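# Route PSU cable through case wall and seat supply

## Task

Feed the power supply's cable through the hole in the computer case's internal wall until the entire plug sits in the far compartment, clearly away from that wall, leaving only a little slack on the supply's side. Stand the supply upright on the case floor inside the rear-panel slot, cable end facing inward, with its end plate lying flush on the outer face of that panel. The case must remain flat on the table with nothing beneath its feet, and no unrelated object may touch the supply, the cable or the plug. Anything held in place only by the robot at the end does not count. Finally release everything and move the grippers away.

## Robot and tools

Robot: two Franka FR3 arms, left_arm and right_arm, each ending in a Robotiq 2F-140 parallel gripper. Base positions in the scene frame: left_arm (-0.015, +0.347, 0) with quat_wxyz (+0.996, 0, 0, -0.084); right_arm (-0.032, -0.306, 0) with quat_wxyz (+1.000, 0, 0, -0.017).

Frame: one shared scene frame, origin on the table top midway between the bases, +z up, +x outward over the table, +y toward left_arm. The arm names do not refer to image sides. In a gripper's own axes, the fingers point along +z and close along y. end_effector_position is the point between the pads when shut; closed fingertips extend about 33 mm past it, open ones about 9 mm. Closing pushes the tips roughly 24 mm further out, so keep that clearance above surfaces.

The row: every command is a flat list of 20 numbers covering both arms, left first. Per arm: x, y, z (metres, absolute target for end_effector_position in the scene frame), qw, qx, qy, qz (absolute target orientation, w first, scene frame), then gripper position, force_limit, speed, each in [-1, 1]. So the row is a pose to go to, not an offset. Both arms must be filled even when one is idle: to keep an arm still, repeat the exact pose from the latest result before it stopped, and repeat its three gripper numbers (0 is itself a command). Keep resending the same quaternion to hold orientation rather than copying a drifted reported one.

Gripper numbers: position +1 is fully open (140 mm), about -0.8 is where the pads touch, -1 closes until blocked. force_limit maps roughly to 14 N at -1, 60 N at 0, 107 N at +1. speed maps to about 30, 140 and 250 mm/s at -1, 0, +1. To squeeze harder while holding, raise force_limit and nudge position (e.g. -1 to -0.98).

Tools:
- execute_actions(actions): a list of actions; each action is a list of up to 15 rows, one row per 1/30 s step, the last row held for any remaining steps. An empty list just reports state and images. If any target lies over 0.6 m from the current gripper position along any gripper axis, that action is rejected for both arms; a malformed or failing first action rejects the whole call.
- move(target, speed, blocking): target is one 20-number row; both grippers travel straight toward their poses and finish together in 0.5 to 10 s. speed is the path top speed in m/s, 0.002 to 0.5 (default 0.25); rotation is capped at twice that in rad/s. Gripper numbers are applied at the start. Paths ignore obstacles and the other arm; grippers can lag, drift, or overshoot speed near full reach. Faster moves and targets set deeper past a contact hit and press harder. With blocking=false you get control after 0.5 s; until a result shows the move finished, only wait or stop are accepted.
- wait(seconds): 0 to 10; the robot holds its last command, an ongoing move continues.
- stop(): brakes the running move; fingers keep going.
- zoom_image(camera, region): enlarged crop of cam_high, cam_low, cam_left_wrist or cam_right_wrist; region [x0, y0, x1, y1] in pixels, at most 504x504. All images are 896x504.
- read_manual(section): licence texts only.
- finished_scene(scene): ends the current scene with its number; irreversible, so call it only after release and retreat.

Motion limits: each step the commanded pose is clipped to within 70 mm and 16 degrees of the measured pose, then solved by damped IK favouring position over orientation. A distant target may need several actions; the arm only continues to its last clipped pose, so send the remainder next. Elbows never fully straighten. Joint ranges (rad): waist ±2.744, shoulder ±1.784, upper arm roll ±2.901, elbow -3.042 to -0.152, forearm roll ±2.807, wrist pitch 0.544 to 4.517, wrist roll ±3.016.

Reading results: the state line gives each gripper's position and quaternion (printed position may be off, more so at long reach). Hand target lines show what the controller is driving toward. pose unreachable means the clearance check altered or blocked that arm's command. HELD marks steps where an arm's command was held back. object_status: 0 moving, 1 blocked while opening, 2 blocked while closing (a grip), 3 reached target or pads met (thin items may still be held). position_measured is in counts, 3 open to 230 closed, not linear. A move adds a move: line with its ending (done, off_target, moving, held, fault), limits (paced = pose clipped; held = some steps blocked, after which the arm may jump fast) and each gripper's distance from its target.

Hazards: load limits are 35 N m waist and shoulder, 32 upper arm roll, 30 elbow, 12 for forearm roll, wrist pitch and wrist roll, including held weight. Hitting one stops that arm for 10 s and drops the rest of the call. MOTOR HOT warns of heating under load; OVER-TEMPERATURE FAULT means brakes until cooled. Avoid arm-to-arm collisions, dropping or slamming parts, hard pushes, and anything leaving the table, which fails the job. Loose objects may occasionally be nudged by outside disturbances.

Each tool is called after "Request:" in YAML: its name, and indented under it one key for each argument.

## Session

Request:
execute_actions:
  actions: []

Scene clock: 0.00 s.
left_arm: end_effector_position=(+0.1416, -0.1943, +0.3593) position_measured=3 object_status=3 end_effector_quat_wxyz=(-0.006, +0.823, +0.567, -0.032) | right_arm: end_effector_position=(+0.5582, -0.5107, +0.3511) position_measured=74 object_status=3 end_effector_quat_wxyz=(-0.181, +0.905, -0.113, +0.369)
Joint positions: left_arm=[-1.093 -0.005  0.007 -1.718 -0.065  1.719  2.259] | right_arm=[-0.245 -0.237 -0.241 -2.279  0.932  2.435 -2.468]
Joint velocities: left_arm=[ 0.     0.001  0.001 -0.001  0.001 -0.     0.   ] | right_arm=[ 0.     0.     0.     0.001  0.001 -0.    -0.001]
Hand target (left_arm): +0.142, -0.194, +0.359; -0.006, +0.823, +0.567, -0.032
Hand target (right_arm): +0.558, -0.511, +0.351; -0.181, +0.905, -0.113, +0.369

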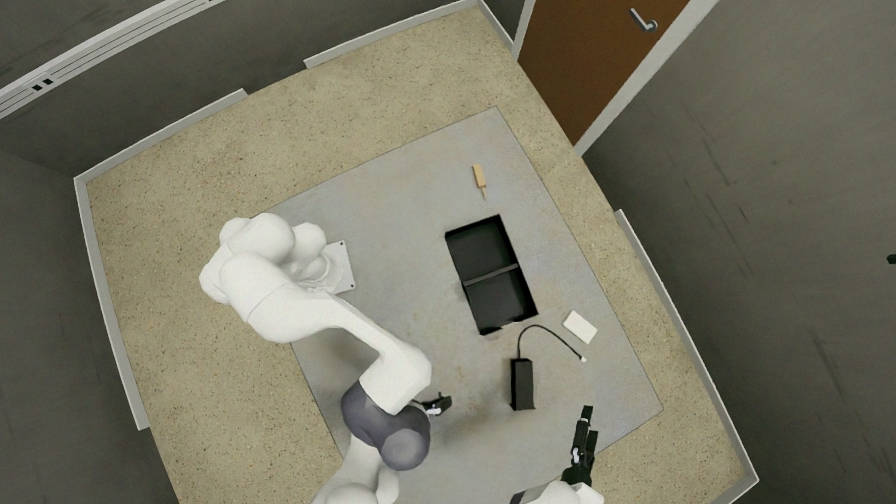

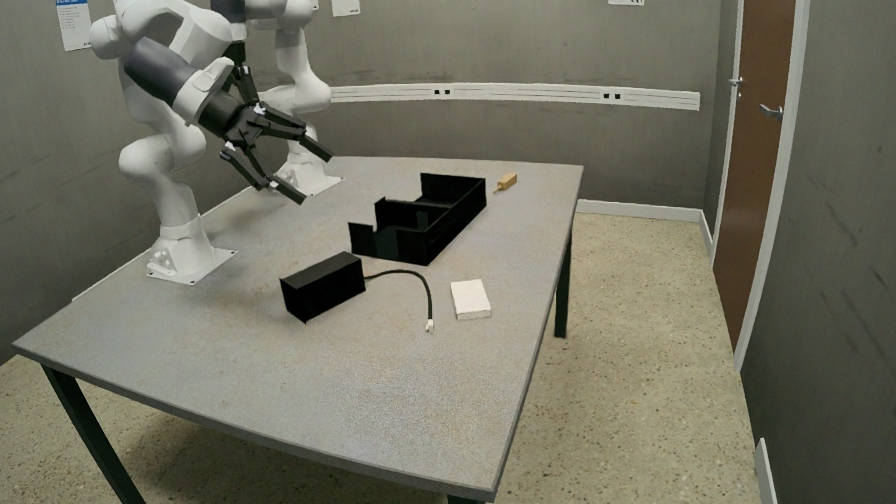

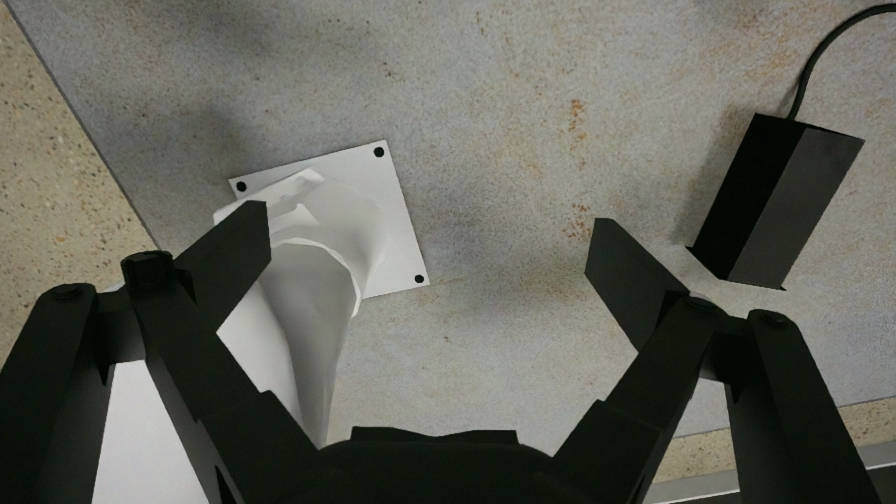

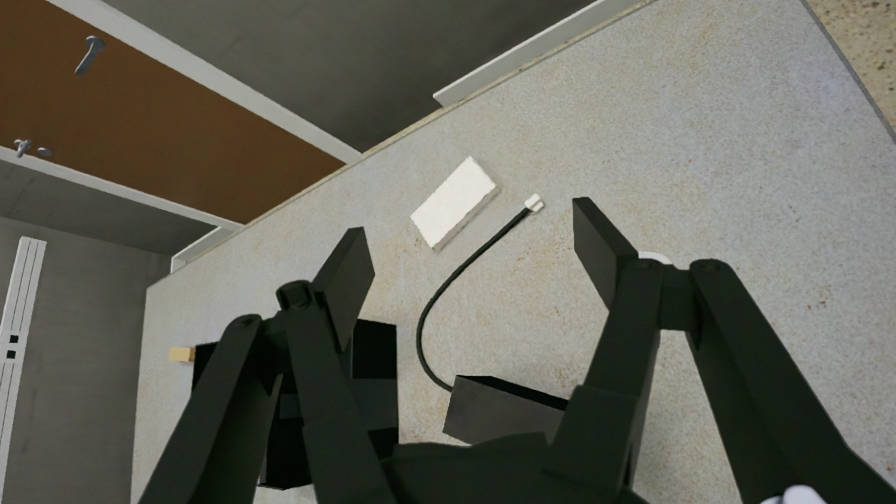

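Request:
move:
  target: [0.35,0.2,0.35,0,0,1,0,-0.4,0,0,0.6,-0.4,0.3,0,0.5,-0.866,0,-0.3,0,0]
  speed: 0.4

Request:
move:
  target: [0.5,0.2,0.3,0,-0.72,0.69,0,-0.4,0,0,0.72,-0.36,0.2,0,-0.515,-0.857,0,-0.3,0,0]
  speed: 0.5

Request:
zoom_image:
  camera: "cam_low"
  region: [260,140,540,340]

Scene clock: 14.20 s.
left_arm: end_effector_position=(+0.3584, +0.1977, +0.3520) position_measured=179 object_status=3 end_effector_quat_wxyz=(+0.001, +0.003, +1.000, +0.001) | right_arm: end_effector_position=(+0.6057, -0.4016, +0.3031) position_measured=167 object_status=3 end_effector_quat_wxyz=(+0.004, -0.510, +0.860, -0.002)
Joint positions: left_arm=[-0.231 -0.498  0.014 -2.228  0.009  1.73   1.188] | right_arm=[-0.666  0.318  0.658 -1.507 -0.195  1.766  0.47 ]
Joint velocities: left_arm=[-0.    -0.001  0.    -0.    -0.     0.     0.   ] | right_arm=[ 0.004  0.    -0.004  0.002  0.    -0.007  0.026]
Hand target (left_arm): +0.358, +0.197, +0.352; -0.001, -0.000, +1.000, -0.000
Hand target (right_arm): +0.605, -0.403, +0.302; +0.001, -0.504, +0.864, -0.001
Off the commanded pose (left_arm): 0.009 m, 0 deg.
Off the commanded pose (right_arm): 0.007 m, 1 deg.
move: off_target (left_arm, right_arm); limits=paced

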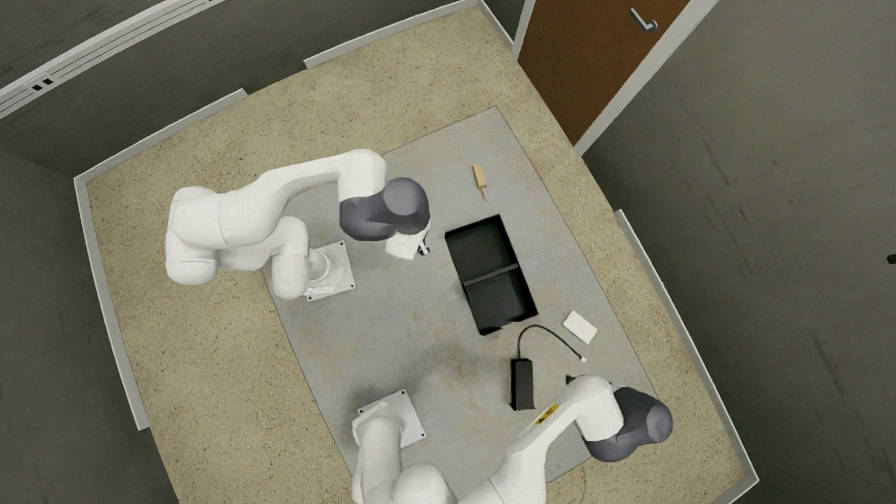

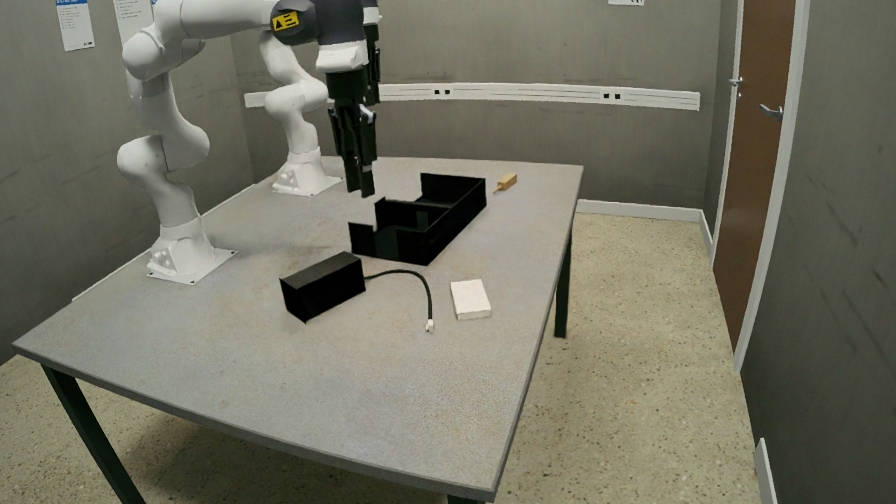

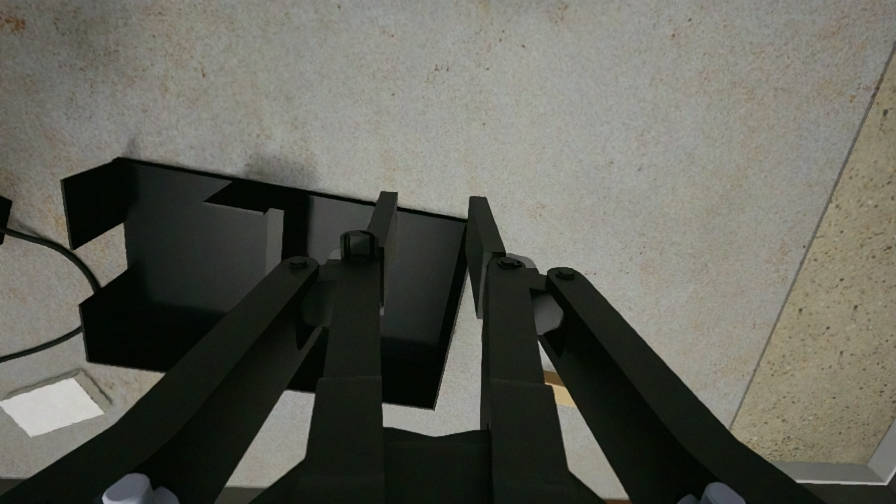

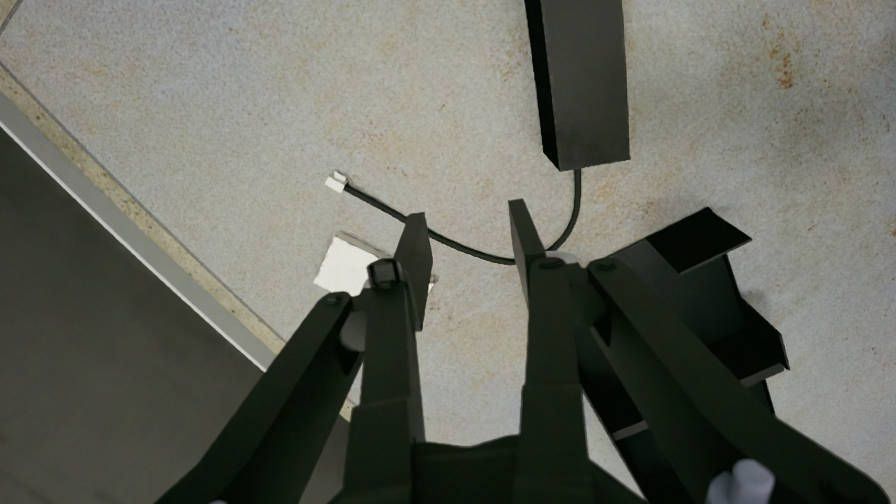

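Scene clock: 18.00 s.
left_arm: end_effector_position=(+0.4988, +0.1964, +0.2991) position_measured=179 object_status=3 end_effector_quat_wxyz=(+0.006, +0.720, -0.694, +0.005) | right_arm: end_effector_position=(+0.7226, -0.3642, +0.2046) position_measured=167 object_status=3 end_effector_quat_wxyz=(+0.002, +0.510, +0.860, +0.004)
Joint positions: left_arm=[ 0.21  -0.09  -0.306 -1.963 -0.043  1.88  -0.287] | right_arm=[ 0.007  0.742 -0.09  -1.011  0.068  1.758  2.535]
Joint velocities: left_arm=[ 0.001  0.001 -0.    -0.     0.001  0.    -0.007] | right_arm=[-0.001  0.     0.001  0.002  0.    -0.004  0.028]
Hand target (left_arm): +0.499, +0.198, +0.299; +0.005, +0.722, -0.692, +0.002
Hand target (right_arm): +0.722, -0.363, +0.203; -0.001, +0.516, +0.856, +0.004
Off the commanded pose (left_arm): 0.004 m, 1 deg.
Off the commanded pose (right_arm): 0.007 m, 1 deg.
move: off_target (left_arm, right_arm); limits=paced

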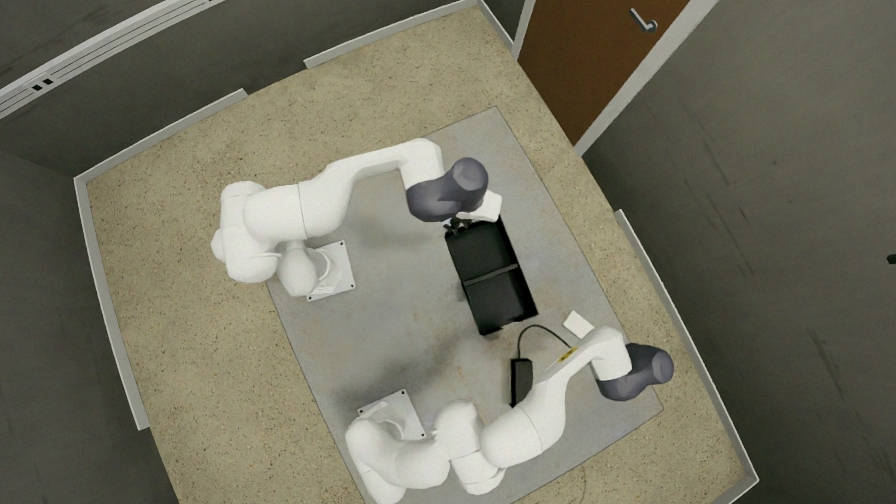

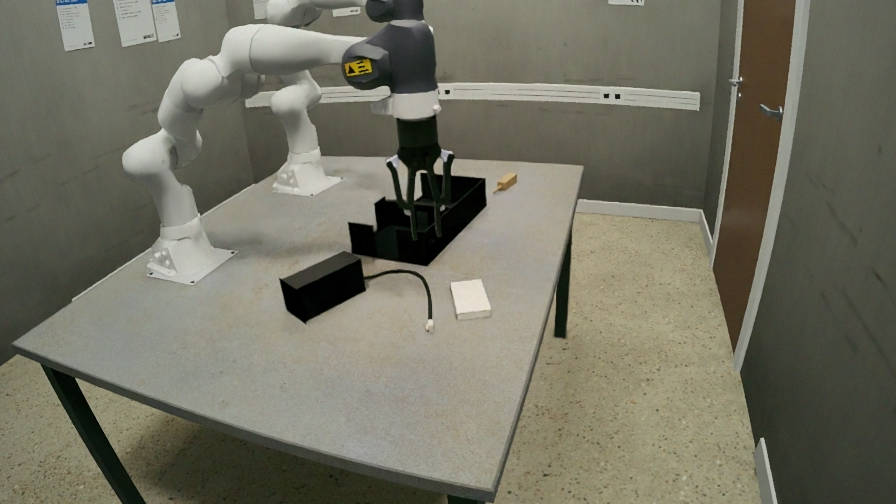

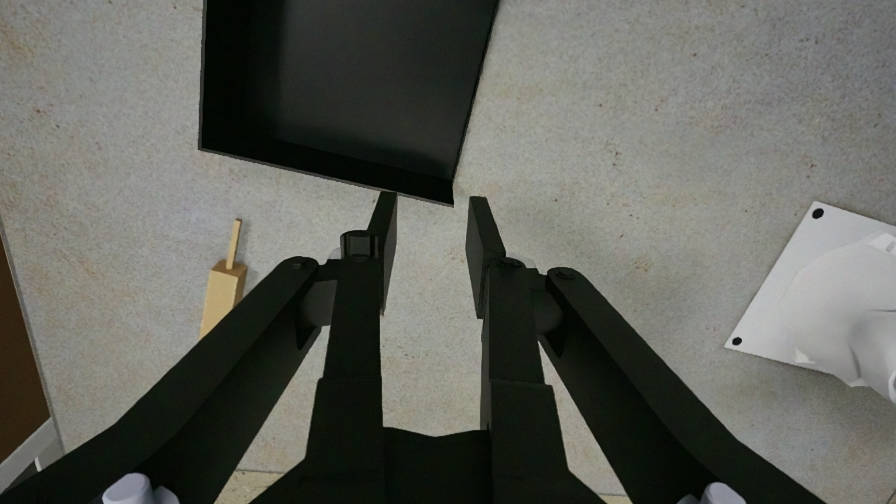

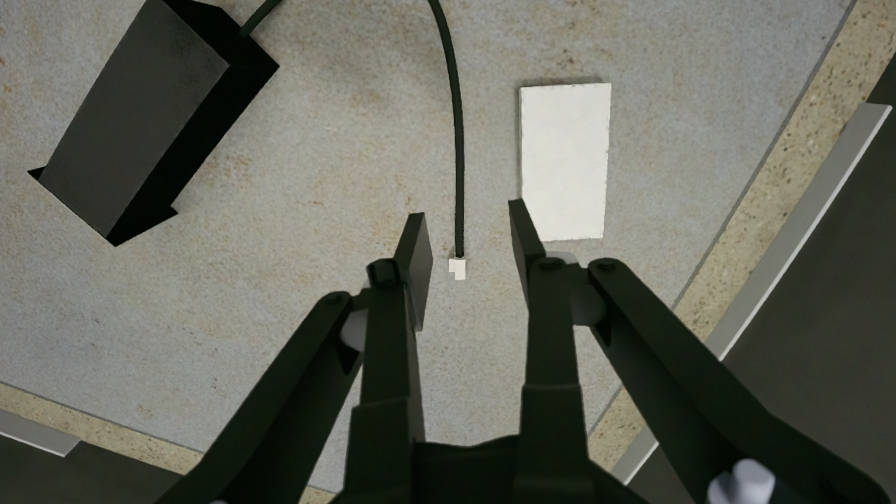

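Region (260, 140, 540, 340) of cam_low's 896x504 image, scaled by 1.800, with more detail than that image has; it fills the top 360 rows of this view, and the rest is white.

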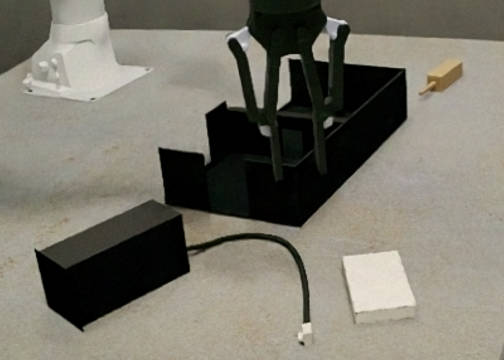

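Request:
move:
  target: [0.5,0.2,0.3,0,-0.72,0.69,0,-0.4,0,0,0.738,-0.397,0.06,0,-0.515,-0.857,0,-0.3,0,0]

Scene clock: 25.93 s.
left_arm: end_effector_position=(+0.5003, +0.1991, +0.3005) position_measured=179 object_status=3 end_effector_quat_wxyz=(+0.001, +0.721, -0.693, +0.002) | right_arm: end_effector_position=(+0.7360, -0.3971, +0.0588) position_measured=167 object_status=3 end_effector_quat_wxyz=(-0.003, +0.517, +0.856, -0.003)
Joint positions: left_arm=[ 0.21  -0.088 -0.306 -1.958 -0.032  1.877 -0.293] | right_arm=[-0.033  0.932 -0.085 -1.051  0.07   1.973  2.512]
Joint velocities: left_arm=[-0.001 -0.001  0.    -0.    -0.    -0.001 -0.002] | right_arm=[-0.003  0.     0.001  0.001 -0.     0.006 -0.007]
Hand target (left_arm): +0.500, +0.200, +0.300; +0.000, +0.722, -0.692, +0.000
Hand target (right_arm): +0.738, -0.397, +0.060; -0.000, +0.514, +0.858, -0.000
Off the commanded pose (left_arm): 0.001 m, 0 deg.
Off the commanded pose (right_arm): 0.002 m, 1 deg.
move: done

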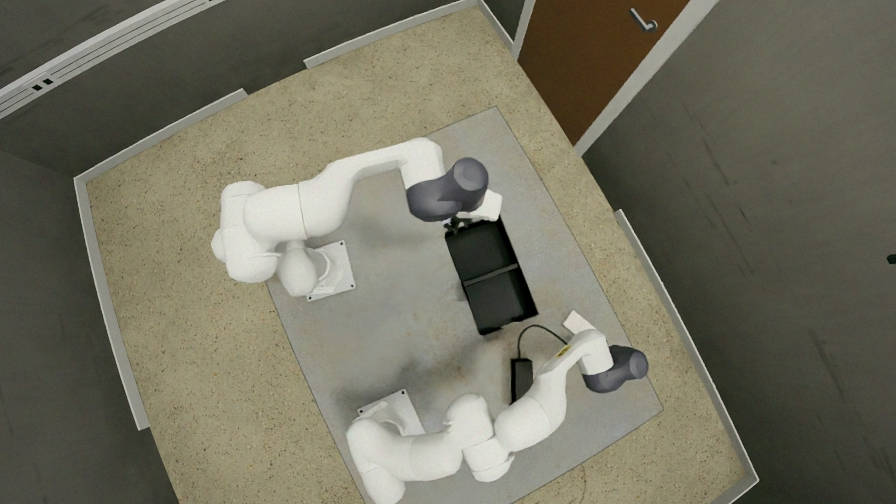

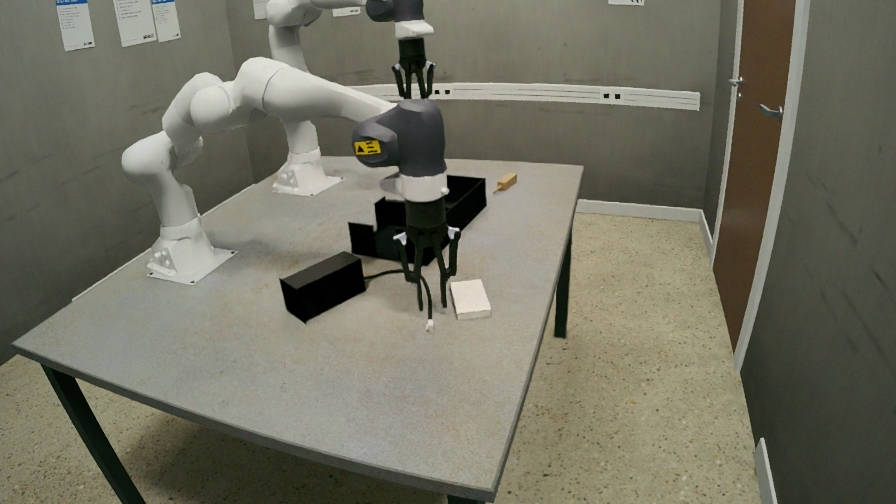

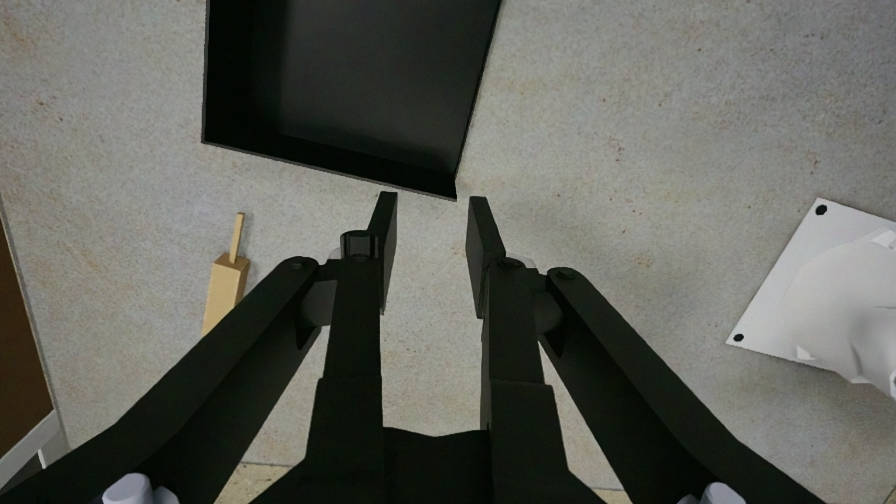

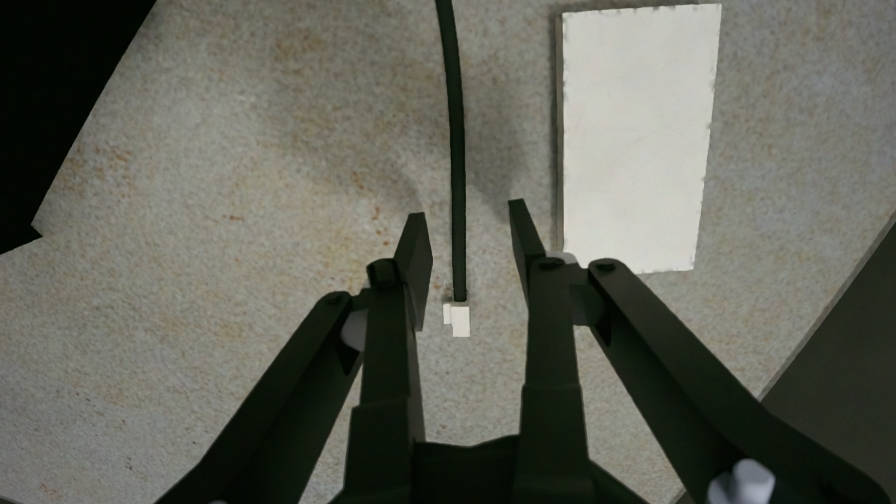

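Request:
move:
  target: [0.5,0.2,0.3,0,-0.72,0.69,0,-0.4,0,0,0.738,-0.397,0.036,0,-0.515,-0.857,0,-0.3,0,0]
  speed: 0.1

Request:
move:
  target: [0.5,0.2,0.3,0,-0.72,0.69,0,-0.4,0,0,0.738,-0.397,0.036,0,-0.515,-0.857,0,-1,0,0]

Request:
move:
  target: [0.5,0.25,0.3,0,-0.72,0.69,0,-0.4,0,0,0.69,-0.27,0.15,0,0.1,-0.995,0,-1,0,0]
  speed: 0.4

Request:
move:
  target: [0.5,0.25,0.3,0,-0.72,0.69,0,-0.4,0,0,0.585,-0.11,0.14,0,0.695,-0.719,0,-1,0,0]
  speed: 0.4

Scene clock: 31.07 s.
left_arm: end_effector_position=(+0.5004, +0.1991, +0.3006) position_measured=179 object_status=3 end_effector_quat_wxyz=(+0.001, +0.721, -0.693, +0.002) | right_arm: end_effector_position=(+0.7377, -0.3977, +0.0383) position_measured=167 object_status=3 end_effector_quat_wxyz=(+0.000, +0.516, +0.857, -0.002)
Joint positions: left_arm=[ 0.21  -0.088 -0.306 -1.958 -0.032  1.877 -0.294] | right_arm=[-0.033  0.956 -0.083 -1.063  0.07   2.015  2.51 ]
Joint velocities: left_arm=[-0.001  0.    -0.    -0.002  0.003 -0.     0.001] | right_arm=[ 0.     0.001  0.003  0.    -0.001  0.011 -0.001]
Hand target (left_arm): +0.500, +0.200, +0.300; +0.000, +0.722, -0.692, +0.000
Hand target (right_arm): +0.738, -0.397, +0.036; +0.000, +0.515, +0.857, -0.000
Off the commanded pose (left_arm): 0.001 m, 0 deg.
Off the commanded pose (right_arm): 0.002 m, 0 deg.
move: done

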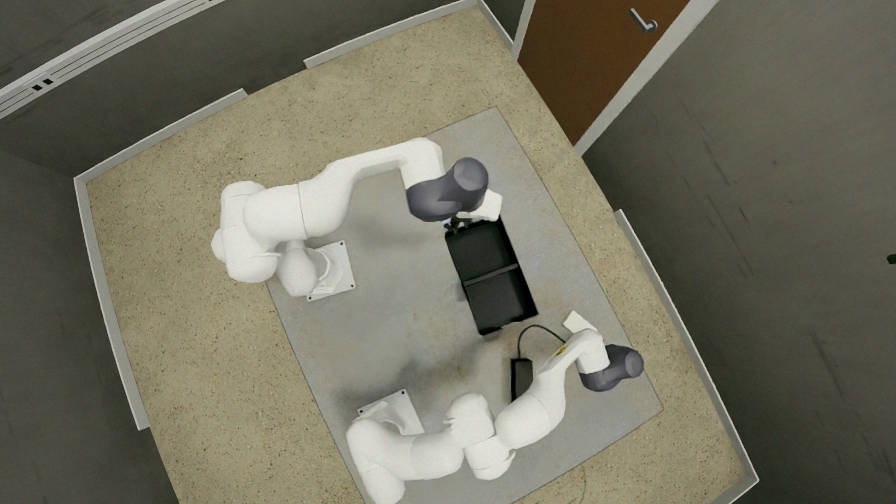

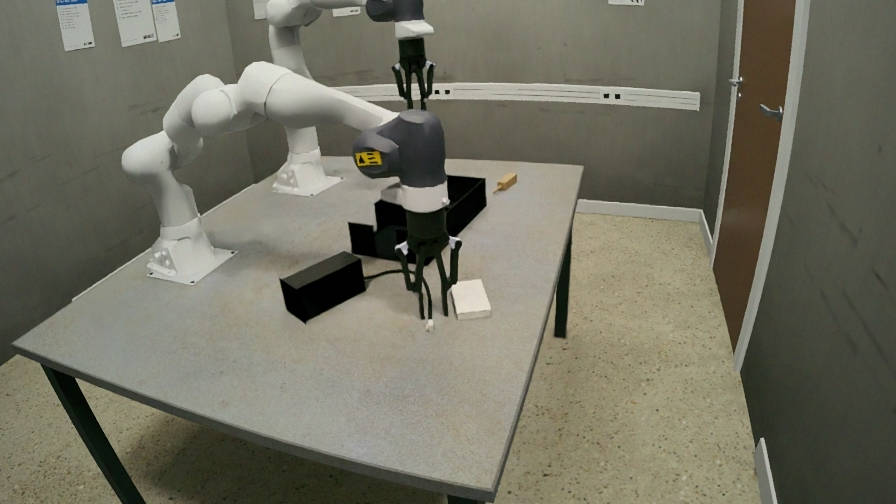

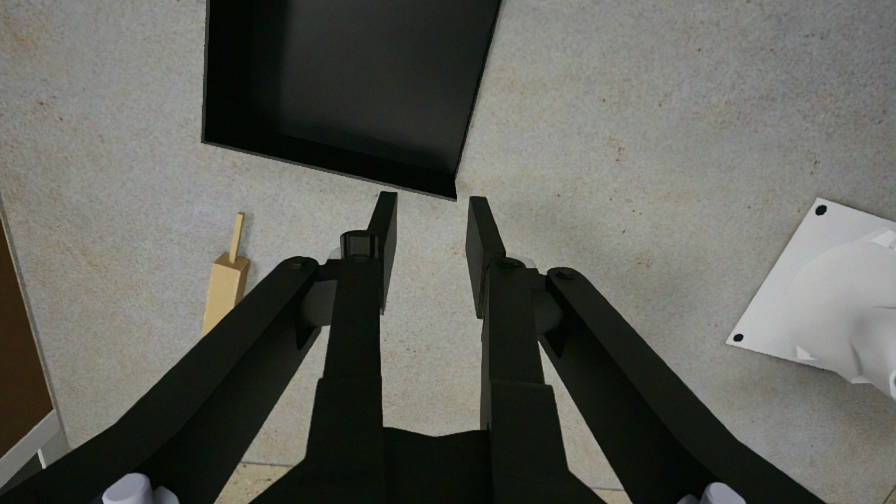

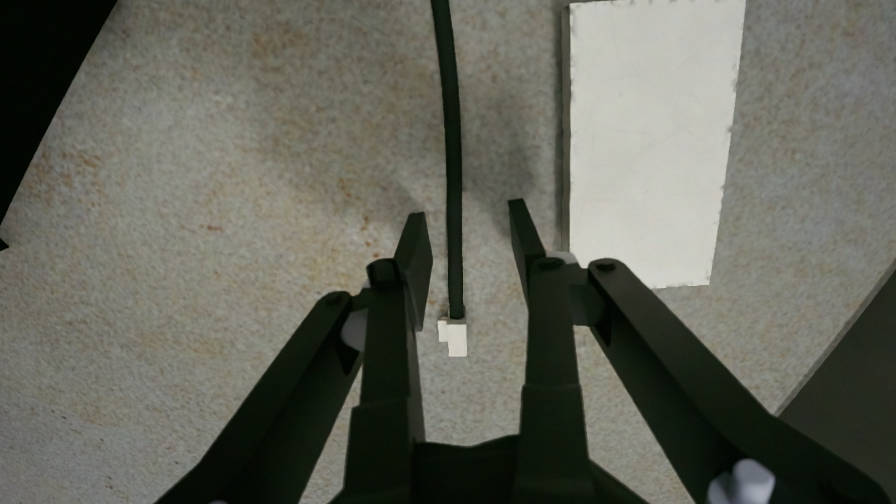

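Scene clock: 31.77 s.
left_arm: end_effector_position=(+0.5004, +0.1991, +0.3006) position_measured=179 object_status=3 end_effector_quat_wxyz=(+0.001, +0.721, -0.693, +0.002) | right_arm: end_effector_position=(+0.7384, -0.3978, +0.0388) position_measured=225 object_status=2 end_effector_quat_wxyz=(+0.001, +0.516, +0.857, -0.002)
Joint positions: left_arm=[ 0.21  -0.088 -0.306 -1.958 -0.032  1.877 -0.294] | right_arm=[-0.034  0.956 -0.083 -1.062  0.07   2.016  2.51 ]
Joint velocities: left_arm=[ 0.001  0.    -0.001 -0.     0.    -0.     0.001] | right_arm=[-0.001 -0.    -0.     0.001 -0.    -0.001 -0.002]
Hand target (left_arm): +0.500, +0.200, +0.300; +0.000, +0.722, -0.692, +0.000
Hand target (right_arm): +0.738, -0.397, +0.036; +0.000, +0.515, +0.857, -0.000
Off the commanded pose (left_arm): 0.001 m, 0 deg.
Off the commanded pose (right_arm): 0.003 m, 0 deg.
move: done

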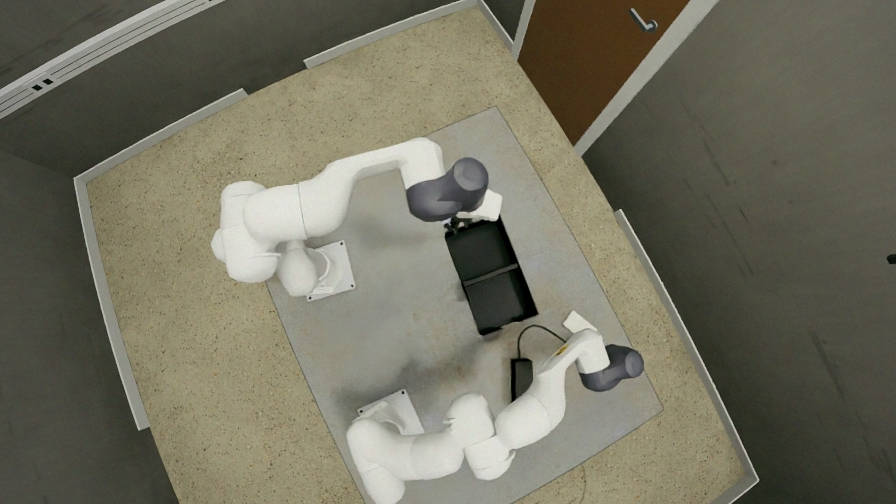

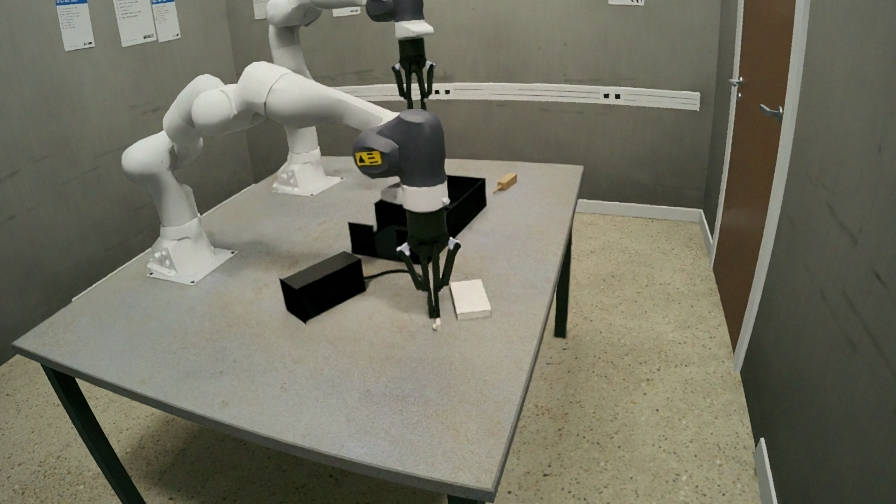

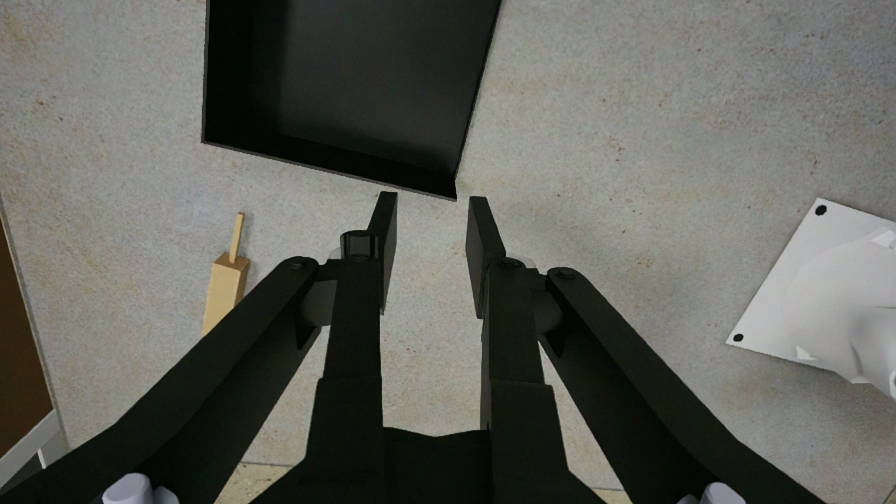

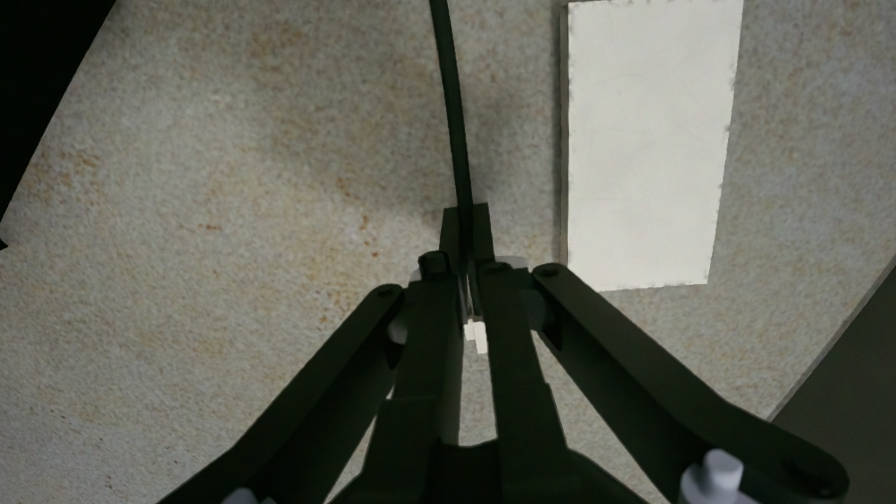

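Scene clock: 34.40 s.
left_arm: end_effector_position=(+0.5003, +0.2481, +0.2995) position_measured=179 object_status=3 end_effector_quat_wxyz=(+0.002, +0.724, -0.690, -0.000) | right_arm: end_effector_position=(+0.6937, -0.2678, +0.1514) position_measured=225 object_status=2 end_effector_quat_wxyz=(+0.006, -0.092, +0.996, -0.000)
Joint positions: left_arm=[ 0.232 -0.117 -0.239 -1.993 -0.032  1.877 -0.212] | right_arm=[-0.168  0.641  0.349 -1.356 -0.224  1.971  1.554]
Joint velocities: left_arm=[-0.001 -0.002 -0.     0.001 -0.     0.001  0.002] | right_arm=[ 0.     0.001  0.001 -0.001  0.    -0.    -0.031]
Hand target (left_arm): +0.501, +0.250, +0.300; -0.000, +0.722, -0.692, -0.000
Hand target (right_arm): +0.691, -0.268, +0.149; +0.002, -0.101, +0.995, -0.001
Off the commanded pose (left_arm): 0.002 m, 0 deg.
Off the commanded pose (right_arm): 0.005 m, 1 deg.
move: off_target (right_arm)

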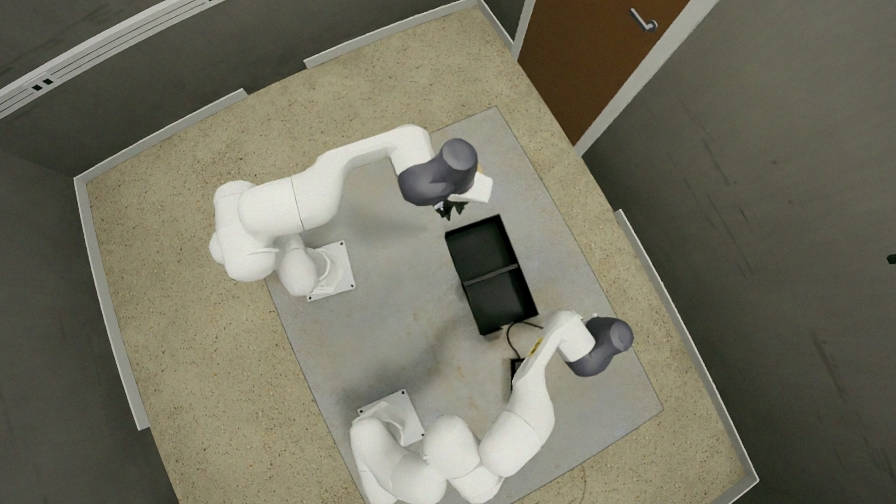

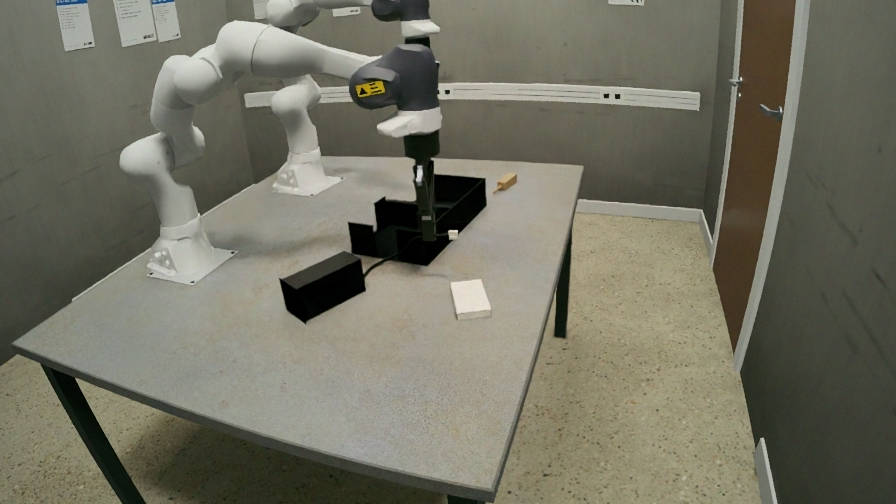

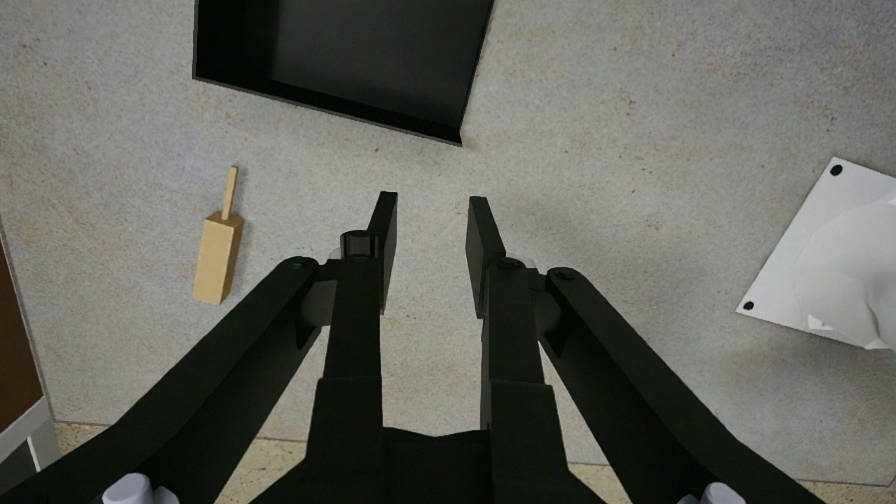

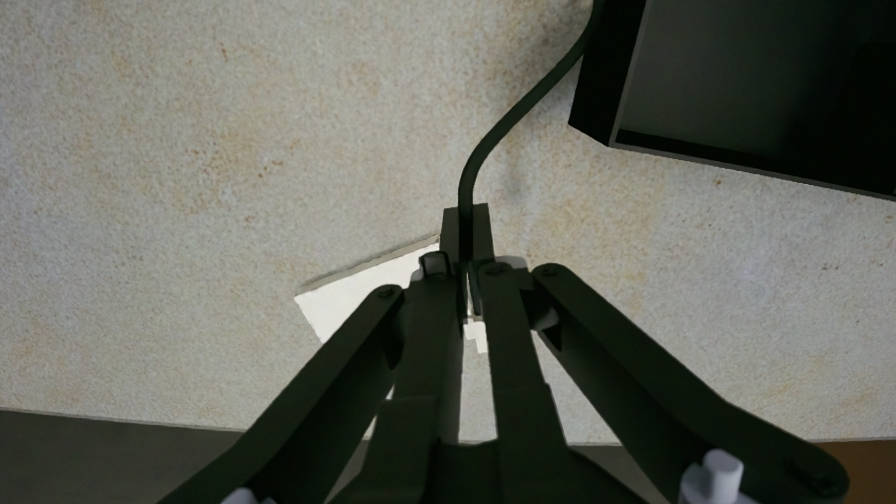

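Scene clock: 37.07 s.
left_arm: end_effector_position=(+0.4995, +0.2484, +0.2995) position_measured=179 object_status=3 end_effector_quat_wxyz=(+0.002, +0.723, -0.691, -0.000) | right_arm: end_effector_position=(+0.5891, -0.1075, +0.1400) position_measured=225 object_status=2 end_effector_quat_wxyz=(-0.004, +0.690, -0.724, +0.003)
Joint positions: left_arm=[ 0.232 -0.119 -0.239 -1.996 -0.032  1.877 -0.211] | right_arm=[-0.41   0.552  0.886 -1.743 -0.484  2.072  0.654]
Joint velocities: left_arm=[-0.    -0.001 -0.001  0.001 -0.001 -0.     0.002] | right_arm=[ 0.002  0.001  0.    -0.    -0.    -0.    -0.03 ]
Hand target (left_arm): +0.500, +0.250, +0.300; -0.000, +0.722, -0.692, -0.000
Hand target (right_arm): +0.587, -0.108, +0.137; -0.001, +0.696, -0.718, +0.001
Off the commanded pose (left_arm): 0.002 m, 0 deg.
Off the commanded pose (right_arm): 0.005 m, 1 deg.
move: off_target (right_arm)

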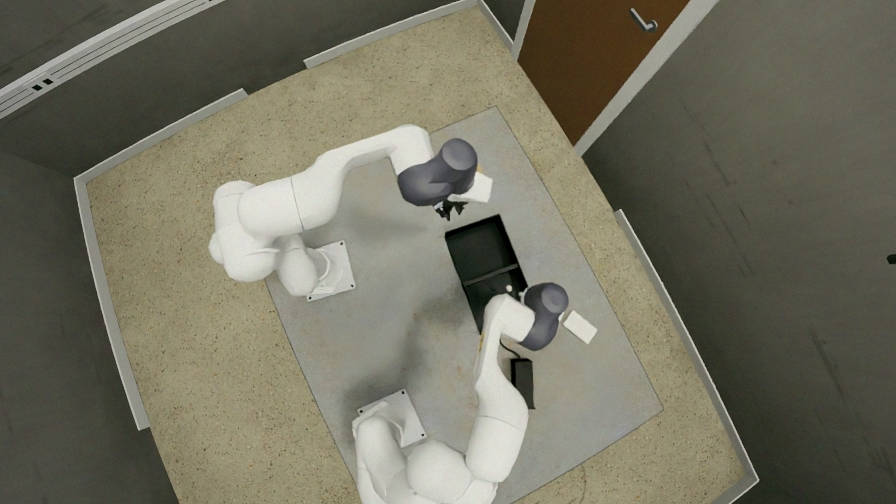

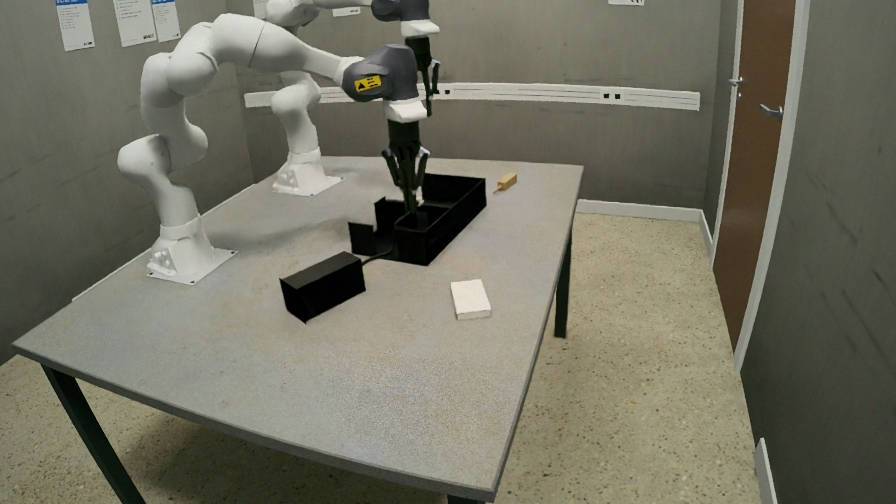

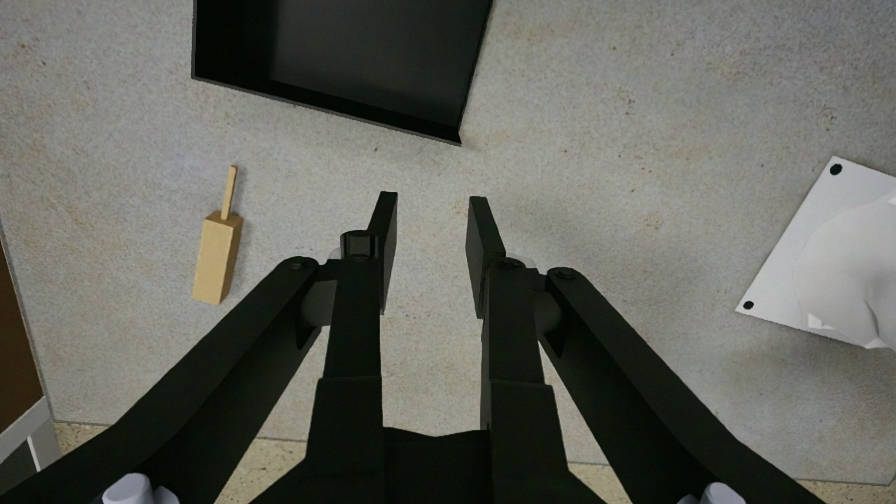

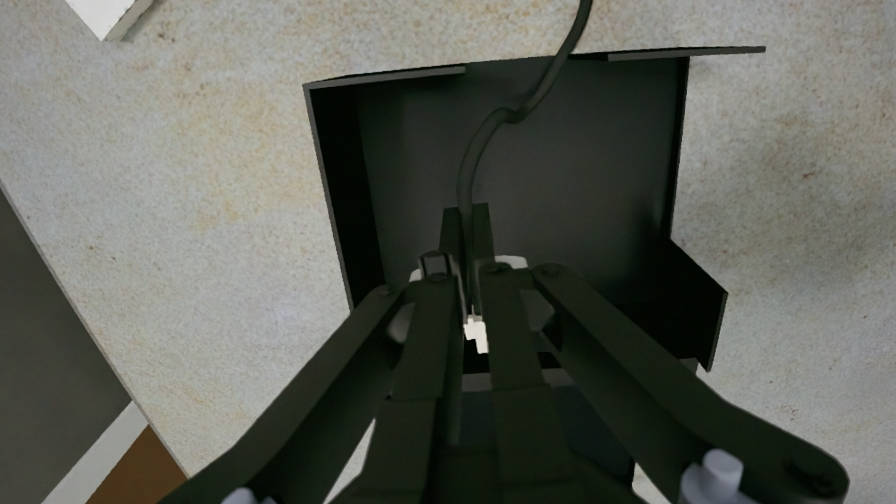

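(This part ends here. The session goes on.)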